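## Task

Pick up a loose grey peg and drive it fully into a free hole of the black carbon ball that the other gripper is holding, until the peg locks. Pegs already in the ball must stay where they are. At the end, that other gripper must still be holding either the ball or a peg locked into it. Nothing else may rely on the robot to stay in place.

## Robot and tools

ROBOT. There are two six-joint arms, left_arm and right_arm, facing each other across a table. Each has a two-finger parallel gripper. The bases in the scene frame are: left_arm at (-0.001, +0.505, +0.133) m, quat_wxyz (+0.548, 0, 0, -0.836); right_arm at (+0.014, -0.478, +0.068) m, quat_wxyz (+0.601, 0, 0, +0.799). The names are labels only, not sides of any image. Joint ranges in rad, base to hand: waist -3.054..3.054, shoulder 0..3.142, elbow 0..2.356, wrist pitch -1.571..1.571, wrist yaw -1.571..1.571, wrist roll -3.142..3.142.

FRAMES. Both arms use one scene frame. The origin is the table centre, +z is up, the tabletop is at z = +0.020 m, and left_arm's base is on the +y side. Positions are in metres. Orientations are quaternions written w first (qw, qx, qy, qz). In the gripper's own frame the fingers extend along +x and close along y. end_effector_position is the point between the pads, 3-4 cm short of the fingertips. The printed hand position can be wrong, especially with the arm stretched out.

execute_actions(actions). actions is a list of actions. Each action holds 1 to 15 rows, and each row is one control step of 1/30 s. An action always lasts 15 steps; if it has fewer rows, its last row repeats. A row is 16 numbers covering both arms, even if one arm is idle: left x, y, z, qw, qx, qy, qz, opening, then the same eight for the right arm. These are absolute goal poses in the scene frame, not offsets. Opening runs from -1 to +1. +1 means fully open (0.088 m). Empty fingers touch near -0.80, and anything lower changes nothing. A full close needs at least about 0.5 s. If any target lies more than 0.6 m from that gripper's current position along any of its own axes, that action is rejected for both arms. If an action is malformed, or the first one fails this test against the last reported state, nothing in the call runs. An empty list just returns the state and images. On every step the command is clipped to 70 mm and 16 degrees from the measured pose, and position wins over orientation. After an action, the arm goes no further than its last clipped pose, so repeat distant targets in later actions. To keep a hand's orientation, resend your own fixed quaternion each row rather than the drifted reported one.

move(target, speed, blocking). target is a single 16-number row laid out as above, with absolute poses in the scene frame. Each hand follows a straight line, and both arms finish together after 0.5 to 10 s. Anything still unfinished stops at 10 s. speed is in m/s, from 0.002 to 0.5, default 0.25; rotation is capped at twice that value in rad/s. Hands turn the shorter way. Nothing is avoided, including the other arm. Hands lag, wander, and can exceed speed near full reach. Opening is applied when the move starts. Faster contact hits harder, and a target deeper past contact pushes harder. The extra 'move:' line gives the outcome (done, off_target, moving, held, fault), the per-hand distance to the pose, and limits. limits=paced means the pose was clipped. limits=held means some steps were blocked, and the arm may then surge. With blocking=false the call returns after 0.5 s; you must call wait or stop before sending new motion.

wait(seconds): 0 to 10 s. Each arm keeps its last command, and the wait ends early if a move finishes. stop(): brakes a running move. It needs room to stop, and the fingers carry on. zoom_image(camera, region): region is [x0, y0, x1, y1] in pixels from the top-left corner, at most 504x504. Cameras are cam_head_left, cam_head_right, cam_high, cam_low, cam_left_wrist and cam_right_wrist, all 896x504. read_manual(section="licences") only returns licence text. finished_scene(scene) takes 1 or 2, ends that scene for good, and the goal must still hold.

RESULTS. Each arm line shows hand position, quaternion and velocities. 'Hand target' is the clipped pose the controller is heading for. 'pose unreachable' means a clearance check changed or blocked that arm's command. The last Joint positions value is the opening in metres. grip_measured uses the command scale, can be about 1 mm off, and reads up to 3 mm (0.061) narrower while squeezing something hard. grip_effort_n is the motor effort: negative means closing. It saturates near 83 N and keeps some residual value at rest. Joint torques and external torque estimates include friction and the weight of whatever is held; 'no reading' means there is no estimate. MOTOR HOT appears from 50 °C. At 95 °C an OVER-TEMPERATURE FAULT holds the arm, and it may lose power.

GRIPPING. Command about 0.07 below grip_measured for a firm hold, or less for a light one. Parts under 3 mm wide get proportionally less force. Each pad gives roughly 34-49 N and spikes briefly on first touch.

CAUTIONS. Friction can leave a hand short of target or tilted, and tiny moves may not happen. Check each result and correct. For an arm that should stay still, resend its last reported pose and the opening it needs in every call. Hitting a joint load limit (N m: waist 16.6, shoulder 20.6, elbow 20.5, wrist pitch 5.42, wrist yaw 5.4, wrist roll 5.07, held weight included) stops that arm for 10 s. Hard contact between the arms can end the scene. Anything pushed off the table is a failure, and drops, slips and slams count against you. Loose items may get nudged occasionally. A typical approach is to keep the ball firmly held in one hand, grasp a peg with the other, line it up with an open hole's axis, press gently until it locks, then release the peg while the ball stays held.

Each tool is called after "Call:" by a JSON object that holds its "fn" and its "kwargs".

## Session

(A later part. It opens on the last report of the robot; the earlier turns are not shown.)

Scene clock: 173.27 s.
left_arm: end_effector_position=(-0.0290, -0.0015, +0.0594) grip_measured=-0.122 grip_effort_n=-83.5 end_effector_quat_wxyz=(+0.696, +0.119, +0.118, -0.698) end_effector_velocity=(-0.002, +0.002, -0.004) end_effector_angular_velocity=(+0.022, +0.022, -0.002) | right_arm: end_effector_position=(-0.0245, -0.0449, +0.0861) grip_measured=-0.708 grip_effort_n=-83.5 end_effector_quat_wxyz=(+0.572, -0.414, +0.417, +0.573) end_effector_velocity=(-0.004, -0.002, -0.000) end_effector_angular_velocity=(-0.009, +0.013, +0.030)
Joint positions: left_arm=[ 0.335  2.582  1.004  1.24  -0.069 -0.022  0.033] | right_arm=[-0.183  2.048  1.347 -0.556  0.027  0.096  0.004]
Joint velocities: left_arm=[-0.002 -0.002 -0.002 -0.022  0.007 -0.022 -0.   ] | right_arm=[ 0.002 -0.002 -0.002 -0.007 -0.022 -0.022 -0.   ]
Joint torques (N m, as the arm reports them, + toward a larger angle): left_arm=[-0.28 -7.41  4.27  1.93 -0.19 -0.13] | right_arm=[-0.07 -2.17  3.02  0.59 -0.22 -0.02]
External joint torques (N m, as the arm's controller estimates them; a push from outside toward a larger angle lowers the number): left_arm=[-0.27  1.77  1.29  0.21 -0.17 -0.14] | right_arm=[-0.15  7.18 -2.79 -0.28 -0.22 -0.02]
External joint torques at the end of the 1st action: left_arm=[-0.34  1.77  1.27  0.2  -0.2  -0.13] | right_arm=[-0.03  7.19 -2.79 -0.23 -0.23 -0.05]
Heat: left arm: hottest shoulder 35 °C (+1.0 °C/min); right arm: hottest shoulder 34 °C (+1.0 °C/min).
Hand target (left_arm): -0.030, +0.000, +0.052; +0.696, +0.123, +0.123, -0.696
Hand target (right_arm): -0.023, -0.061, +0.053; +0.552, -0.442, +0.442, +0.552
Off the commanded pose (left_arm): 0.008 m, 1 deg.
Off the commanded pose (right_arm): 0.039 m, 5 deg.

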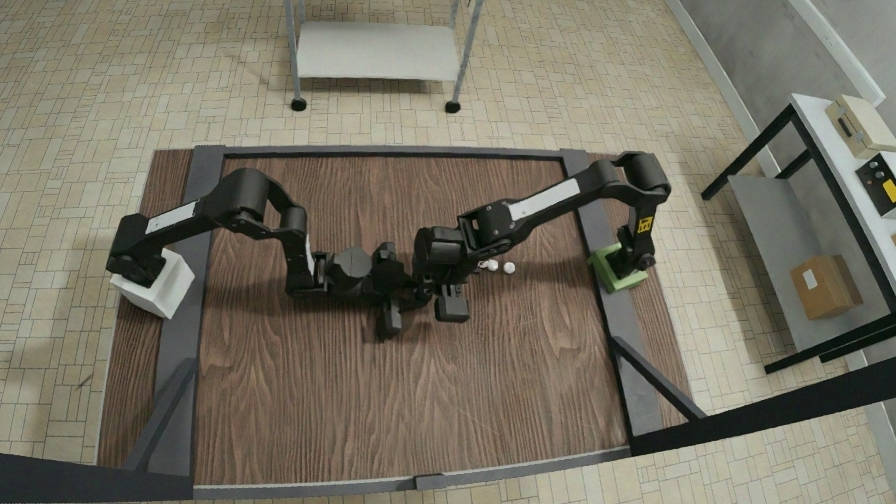

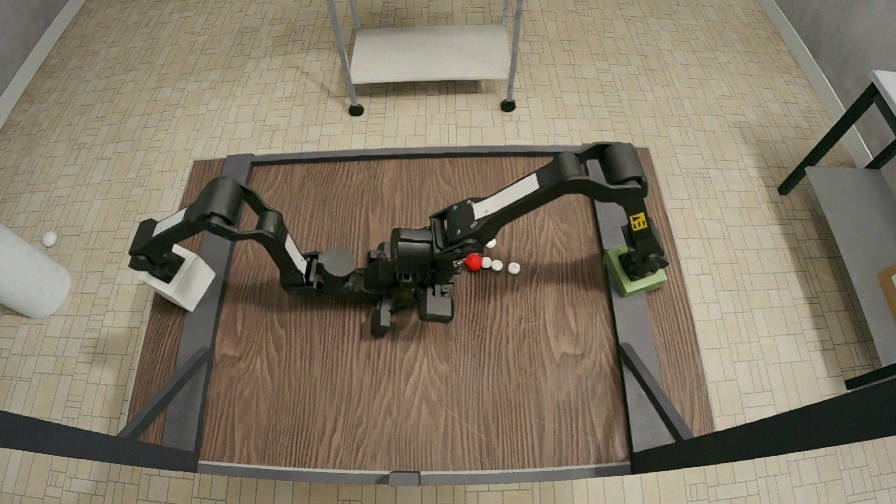

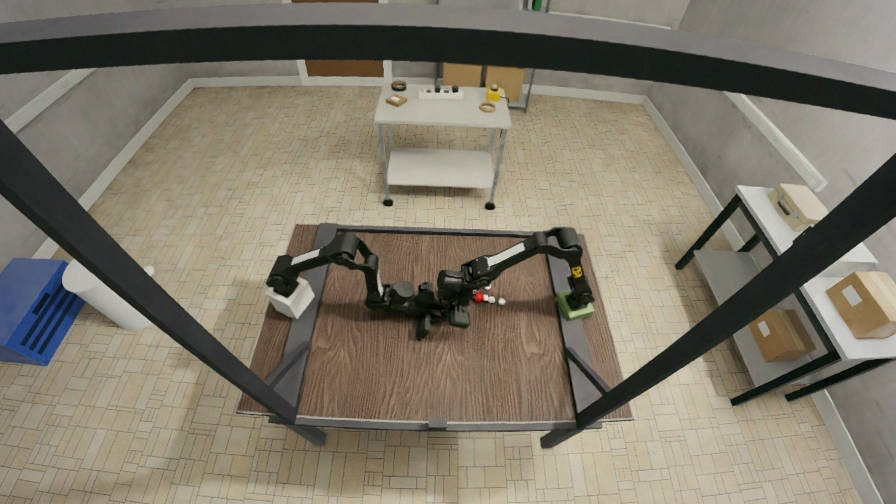

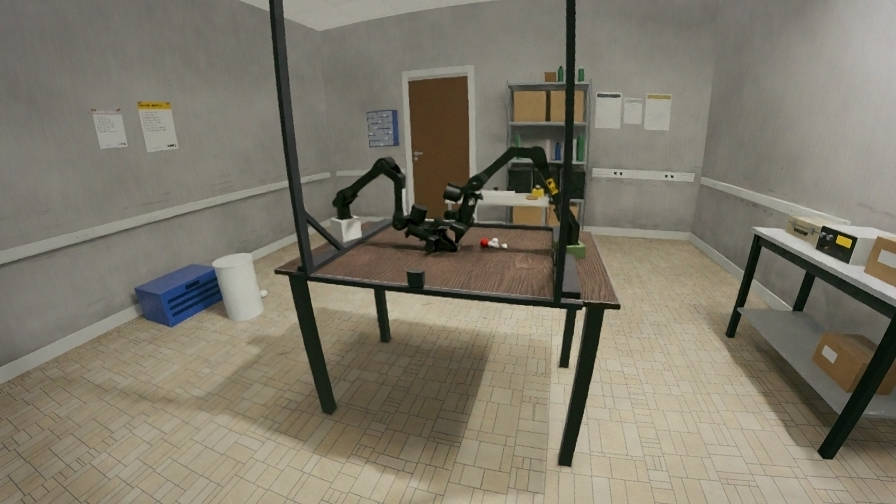

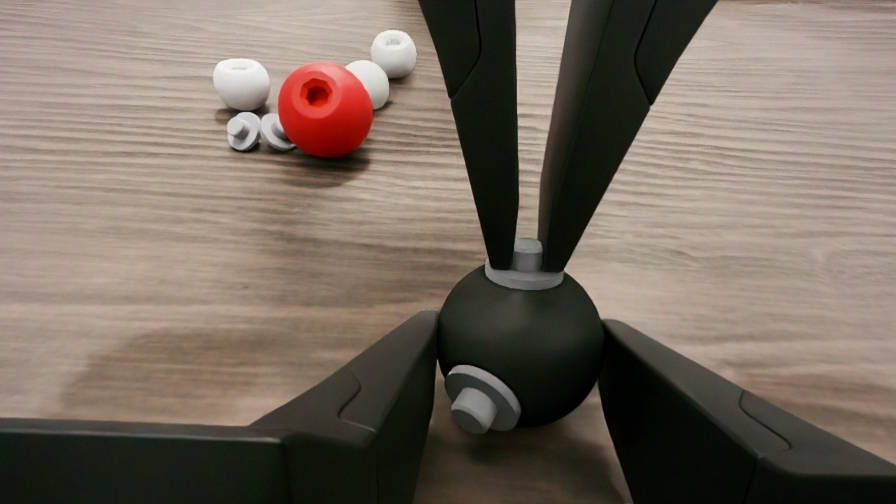

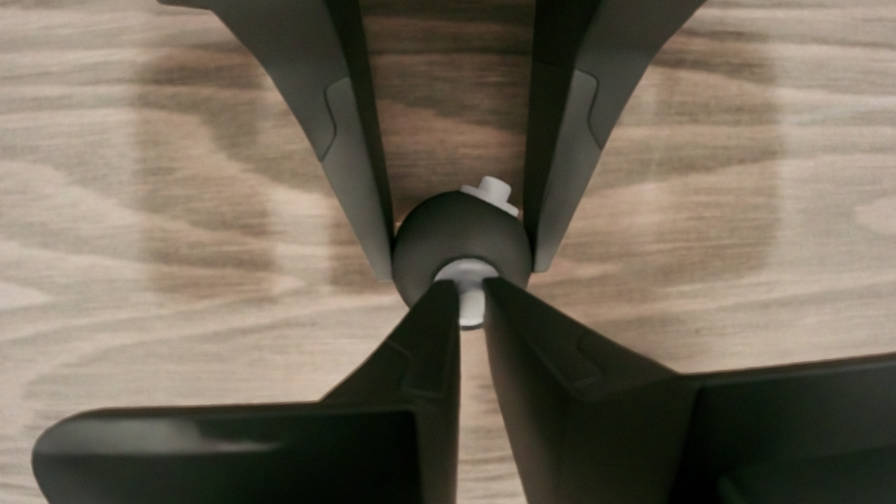

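Call:
{"fn": "move", "kwargs": {"target": [-0.03,0.0,0.052,0.6964,0.1228,0.1228,-0.6964,-0.19, -0.025,-0.040,0.104,0.5810,-0.4031,0.4031,0.5810,-0.77], "speed": 0.03}}

Call:
{"fn": "zoom_image", "kwargs": {"camera": "cam_left_wrist", "region": [450, 190, 600, 320]}}

Scene clock: 179.77 s.
left_arm: end_effector_position=(-0.0289, -0.0020, +0.0599) grip_measured=-0.122 grip_effort_n=-83.5 end_effector_quat_wxyz=(+0.697, +0.119, +0.117, -0.698) end_effector_velocity=(+0.002, +0.000, -0.003) end_effector_angular_velocity=(+0.017, -0.011, +0.007) | right_arm: end_effector_position=(-0.0247, -0.0425, +0.0958) grip_measured=-0.708 grip_effort_n=-83.5 end_effector_quat_wxyz=(+0.577, -0.407, +0.410, +0.577) end_effector_velocity=(-0.002, -0.002, +0.002) end_effector_angular_velocity=(-0.004, +0.018, +0.012)
Joint positions: left_arm=[ 0.335  2.582  1.005  1.241 -0.07  -0.022  0.033] | right_arm=[-0.182  2.027  1.35  -0.557  0.031  0.096  0.004]
Joint velocities: left_arm=[ 0.002 -0.002  0.002 -0.022 -0.007  0.007 -0.   ] | right_arm=[-0.002 -0.007 -0.002 -0.007 -0.022 -0.007 -0.   ]
Joint torques (N m, as the arm reports them, + toward a larger angle): left_arm=[-0.29 -7.49  4.02  1.92 -0.19 -0.15] | right_arm=[  0.17 -12.7    7.1    0.67   0.16  -0.01]
External joint torques (N m, as the arm's controller estimates them; a push from outside toward a larger angle lowers the number): left_arm=[-0.4   1.67  1.03  0.2  -0.16 -0.16] | right_arm=[ 0.15 -3.31  1.11 -0.26  0.15 -0.01]
Heat: left arm: hottest shoulder 35 °C (+1.0 °C/min); right arm: hottest shoulder 34 °C (+0.0 °C/min).
Hand target (left_arm): -0.030, +0.000, +0.052; +0.696, +0.123, +0.123, -0.696
Hand target (right_arm): -0.025, -0.040, +0.104; +0.581, -0.403, +0.403, +0.581
Off the commanded pose (left_arm): 0.008 m, 1 deg.
Off the commanded pose (right_arm): 0.009 m, 1 deg.
move: off_target (right_arm)

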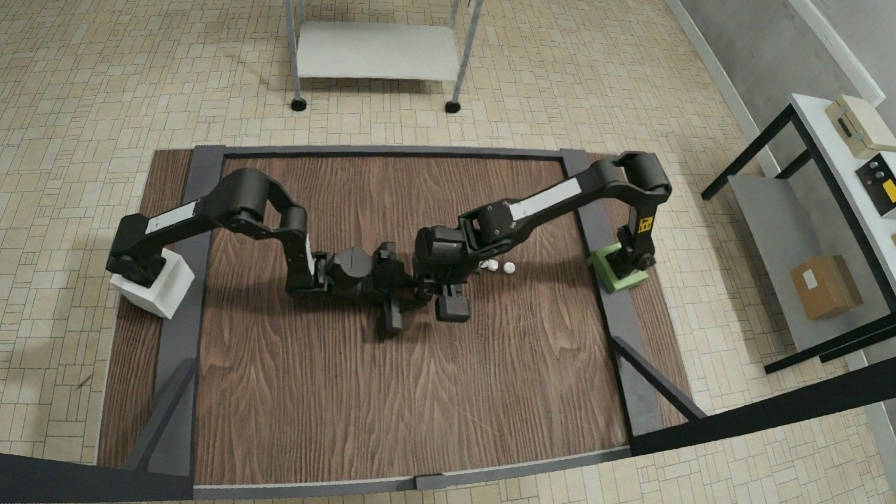

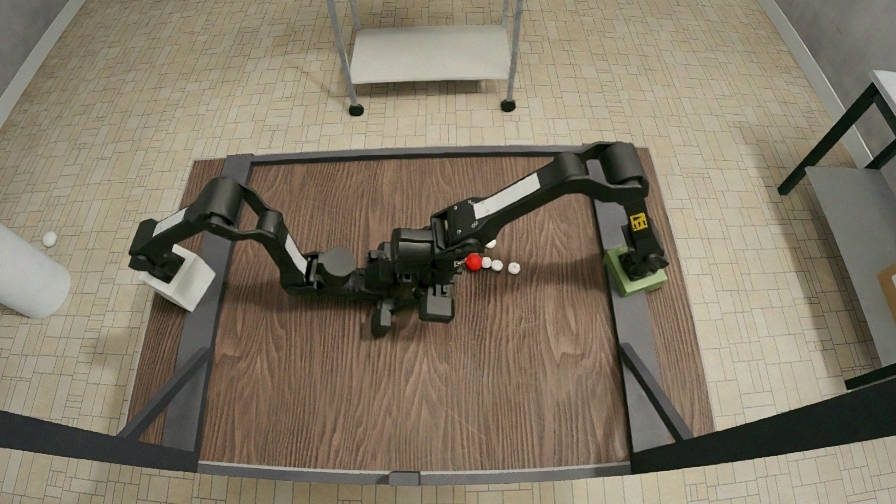

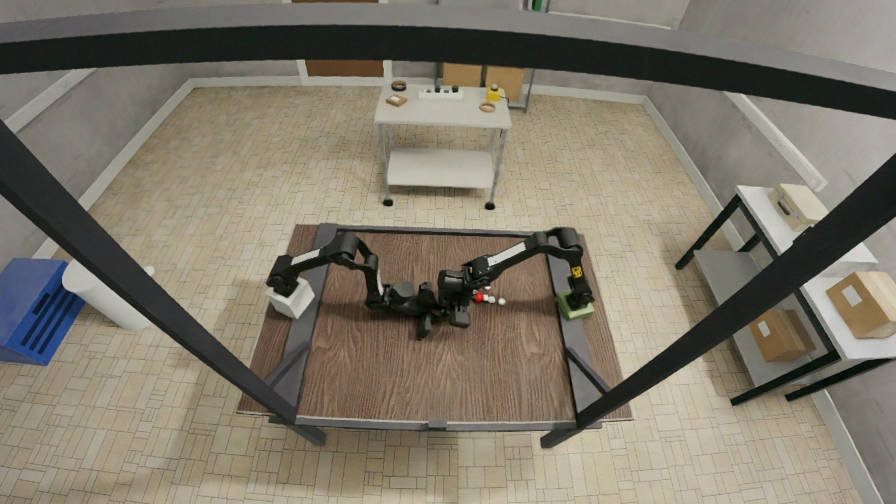

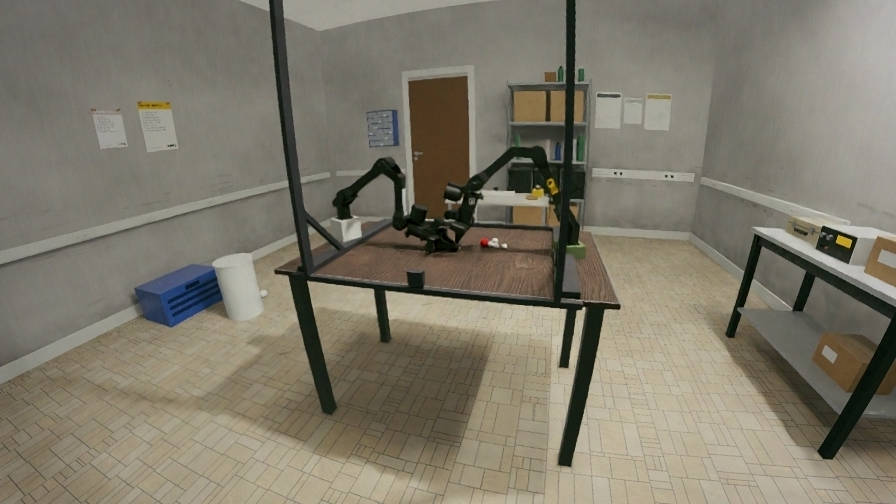

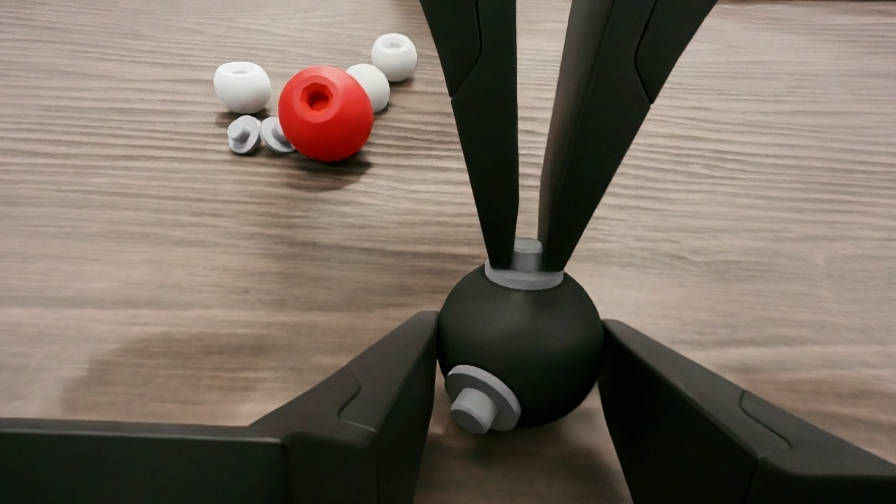

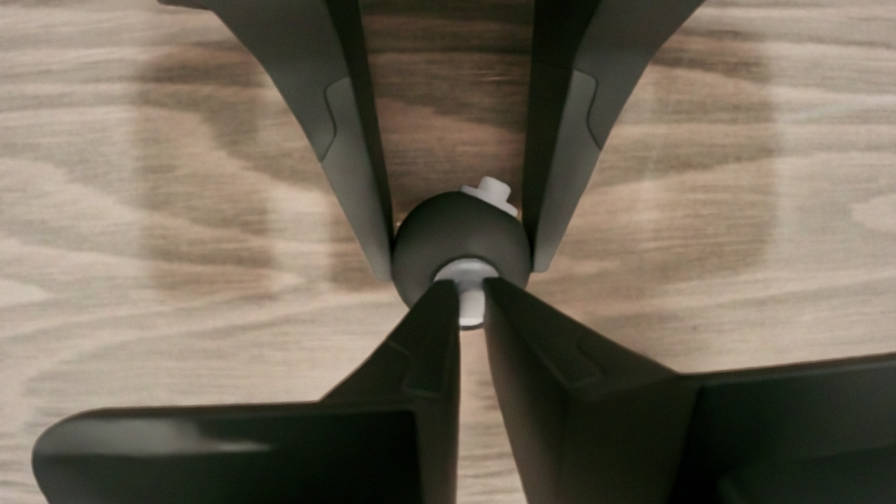

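Region (450, 190, 600, 320) of cam_left_wrist's 896x504 image, scaled by 3.360, with more detail than that image has; it fills the top 437 rows of this view, and the rest is white.

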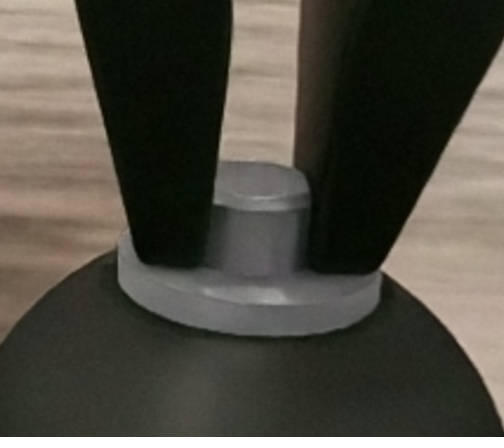

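The pull lifted the ball with the peg, so it is locked. Release and retreat.

Call:
{"fn": "execute_actions", "kwargs": {"actions": [[[-0.03,0.0,0.056,0.6964,0.1228,0.1228,-0.6964,-0.19, -0.025,-0.042,0.099,0.5792,-0.4056,0.4056,0.5792,-0.45]]]}}

Call:
{"fn": "move", "kwargs": {"target": [-0.03,0.02,0.085,0.6964,0.1228,0.1228,-0.6964,-0.19, -0.025,-0.09,0.18,0.5792,-0.4056,0.4056,0.5792,-0.45], "speed": 0.12}}

Scene clock: 184.03 s.
left_arm: end_effector_position=(-0.0291, -0.0018, +0.0592) grip_measured=-0.122 grip_effort_n=-83.5 end_effector_quat_wxyz=(+0.696, +0.120, +0.118, -0.698) end_effector_velocity=(-0.002, +0.001, -0.001) end_effector_angular_velocity=(+0.007, +0.009, -0.007) | right_arm: end_effector_position=(-0.0245, -0.0417, +0.0964) grip_measured=-0.456 grip_effort_n=13.7 end_effector_quat_wxyz=(+0.578, -0.406, +0.408, +0.578) end_effector_velocity=(+0.000, -0.002, +0.002) end_effector_angular_velocity=(-0.003, +0.004, +0.007)
Joint positions: left_arm=[ 0.335  2.582  1.005  1.237 -0.07  -0.022  0.033] | right_arm=[-0.182  2.026  1.35  -0.553  0.032  0.096  0.017]
Joint velocities: left_arm=[-0.002 -0.002 -0.002 -0.007  0.007 -0.007 -0.   ] | right_arm=[-0.002 -0.007 -0.002 -0.007 -0.007 -0.007  0.001]
Joint torques (N m, as the arm reports them, + toward a larger angle): left_arm=[-0.25 -8.96  3.15  1.49 -0.17 -0.12] | right_arm=[  0.15 -11.83   5.94   0.99   0.09  -0.02]
External joint torques (N m, as the arm's controller estimates them; a push from outside toward a larger angle lowers the number): left_arm=[-0.23  0.29  0.12 -0.24 -0.15 -0.13] | right_arm=[ 0.09 -2.45 -0.03  0.07  0.08 -0.02]
Heat: left arm: hottest shoulder 35 °C (+1.0 °C/min); right arm: hottest shoulder 35 °C (+1.0 °C/min).
Hand target (left_arm): -0.030, +0.000, +0.056; +0.696, +0.123, +0.123, -0.697
Hand target (right_arm): -0.025, -0.042, +0.099; +0.579, -0.405, +0.406, +0.579
Off the commanded pose (left_arm): 0.004 m, 1 deg.
Off the commanded pose (right_arm): 0.003 m, 0 deg.

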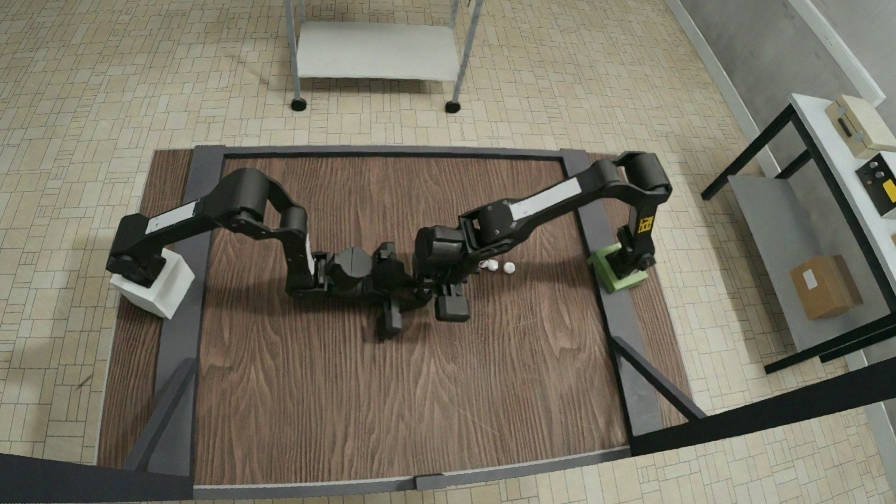

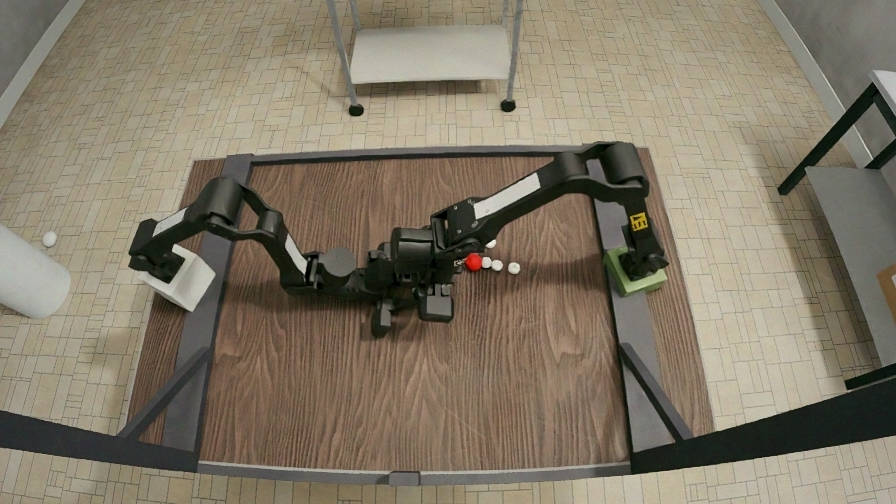

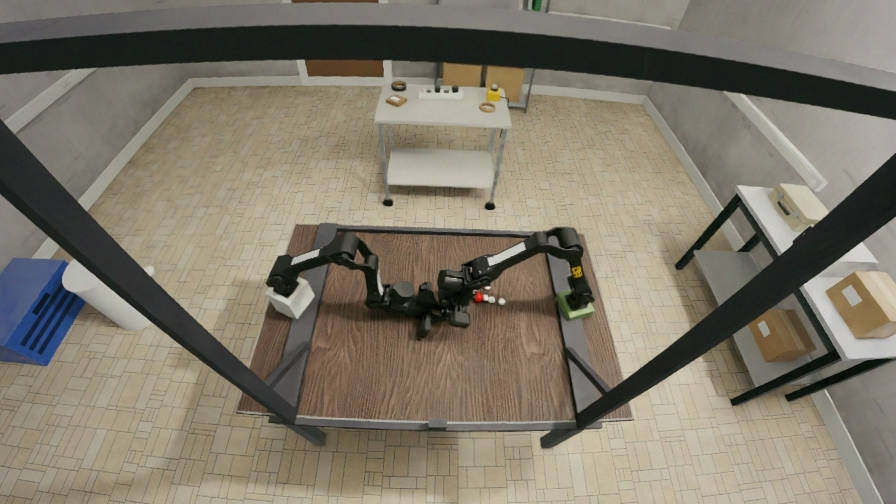

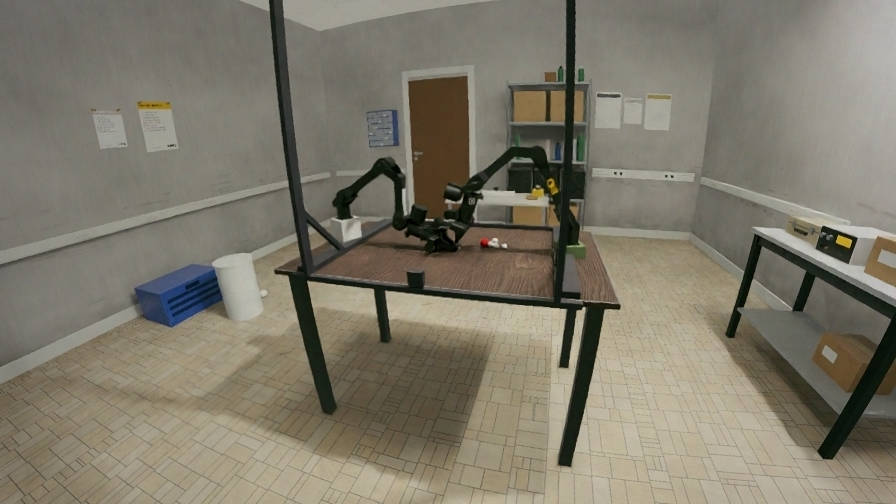

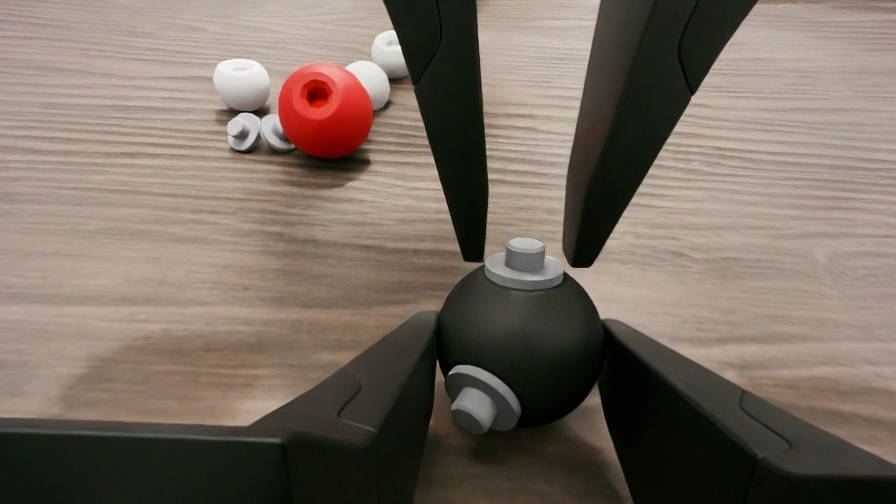

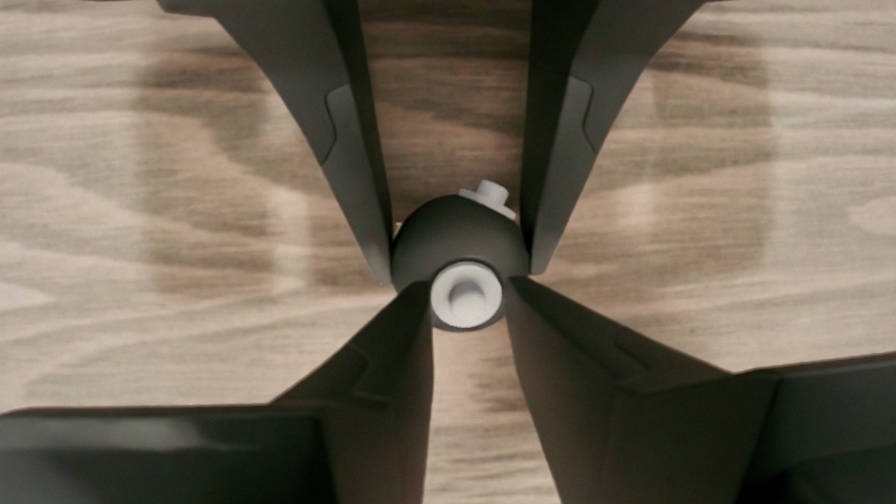

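Scene clock: 185.27 s.
left_arm: end_effector_position=(-0.0285, +0.0209, +0.0772) grip_measured=-0.122 grip_effort_n=-83.5 end_effector_quat_wxyz=(+0.695, +0.129, +0.126, -0.696) end_effector_velocity=(-0.002, +0.003, -0.002) end_effector_angular_velocity=(+0.012, +0.022, -0.002) | right_arm: end_effector_position=(-0.0244, -0.0879, +0.1777) grip_measured=-0.453 grip_effort_n=14.2 end_effector_quat_wxyz=(+0.578, -0.407, +0.407, +0.578) end_effector_velocity=(-0.001, +0.001, +0.002) end_effector_angular_velocity=(+0.010, +0.015, +0.021)
Joint positions: left_arm=[ 0.332  2.471  0.878  1.23  -0.072 -0.024  0.033] | right_arm=[-0.168  1.764  1.335 -0.799  0.037  0.106  0.017]
Joint velocities: left_arm=[-0.002 -0.002 -0.007 -0.007  0.007 -0.022 -0.   ] | right_arm=[-0.007 -0.007 -0.002  0.007 -0.022 -0.022 -0.   ]
Joint torques (N m, as the arm reports them, + toward a larger angle): left_arm=[ -0.27 -10.88   2.66   1.8   -0.26  -0.11] | right_arm=[  0.21 -10.21   6.32   0.71   0.11   0.09]
External joint torques (N m, as the arm's controller estimates them; a push from outside toward a larger angle lowers the number): left_arm=[-0.26 -2.17 -0.3   0.06 -0.24 -0.12] | right_arm=[ 0.26 -2.39 -0.04 -0.2   0.09  0.09]
Heat: left arm: hottest shoulder 36 °C (+2.0 °C/min); right arm: hottest shoulder 36 °C (+2.0 °C/min).
Hand target (left_arm): -0.030, +0.020, +0.085; +0.696, +0.123, +0.123, -0.696
Hand target (right_arm): -0.025, -0.089, +0.180; +0.579, -0.406, +0.406, +0.579
Off the commanded pose (left_arm): 0.008 m, 1 deg.
Off the commanded pose (right_arm): 0.003 m, 0 deg.
move: done

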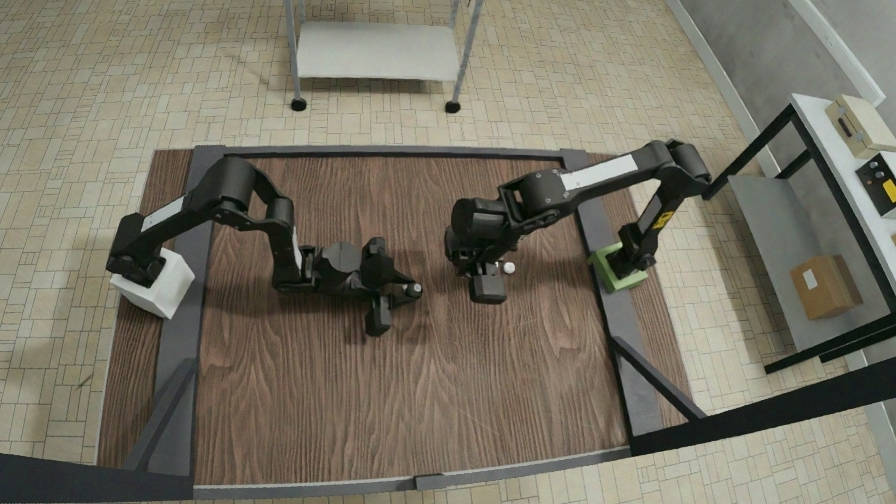

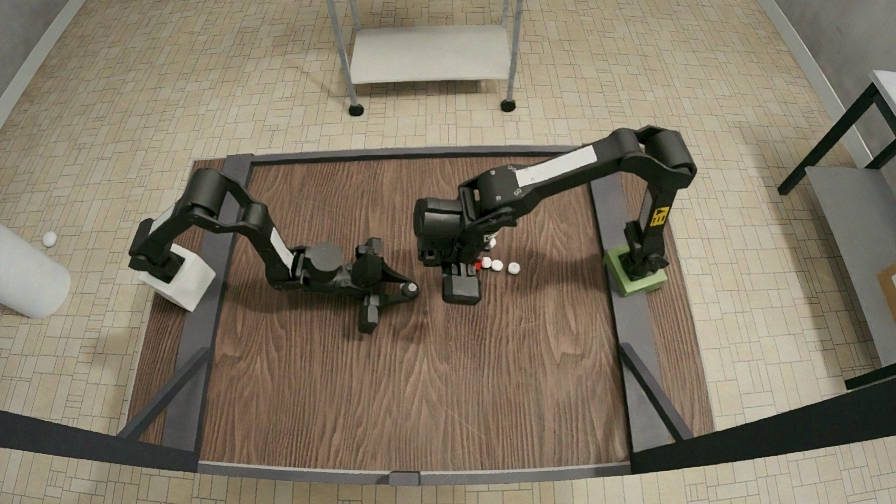

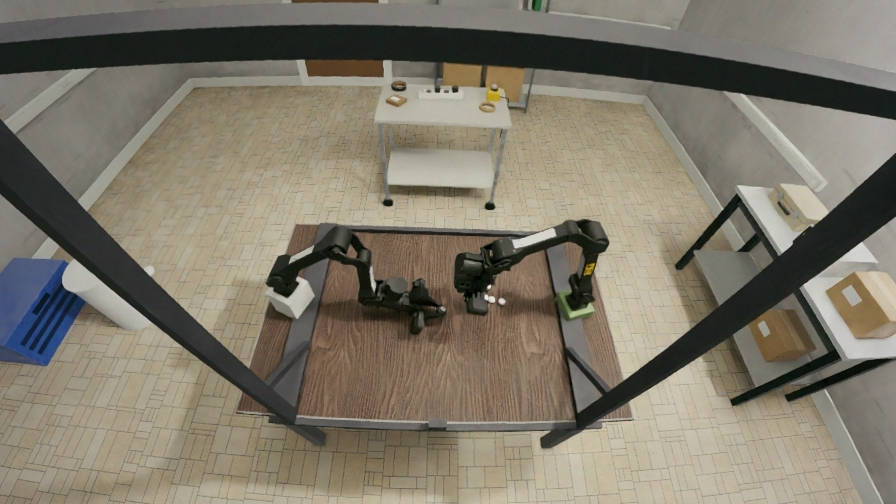

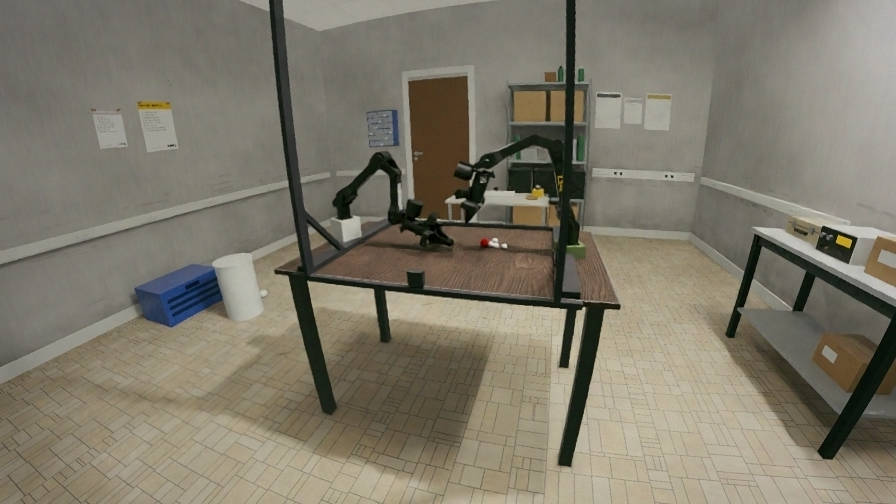

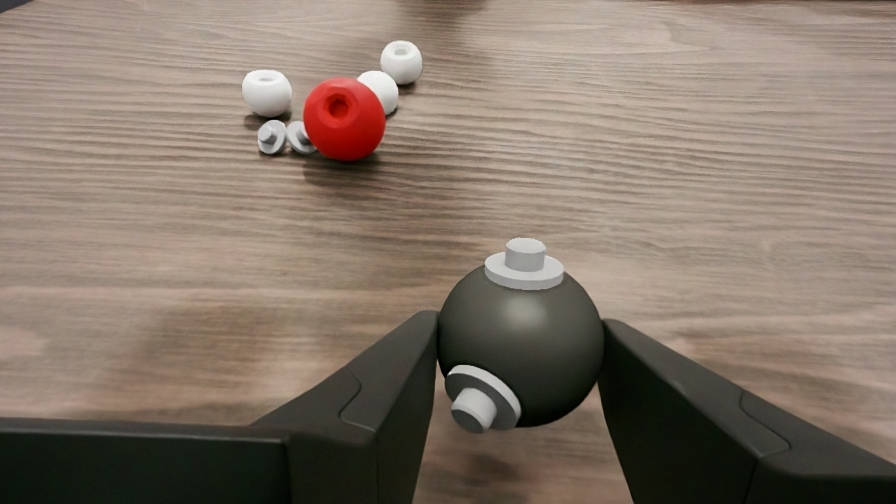

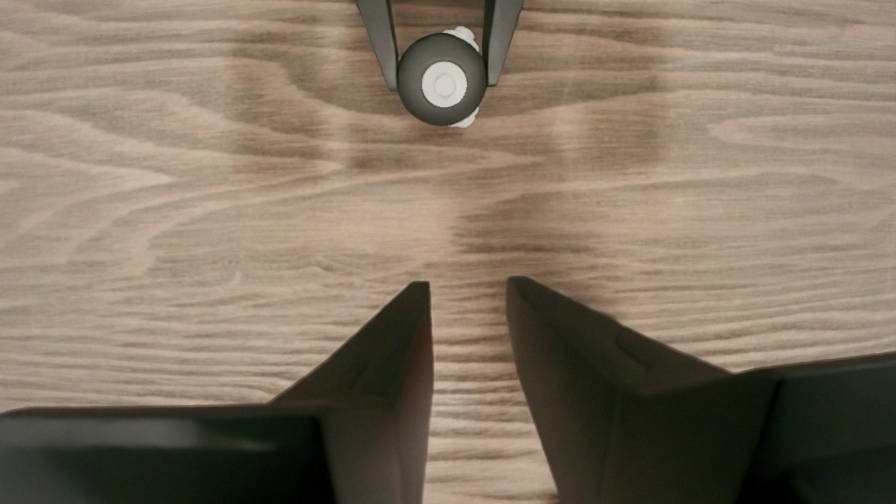

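Call:
{"fn": "finished_scene", "kwargs": {"scene": 2}}

The scene is finished: the task was done.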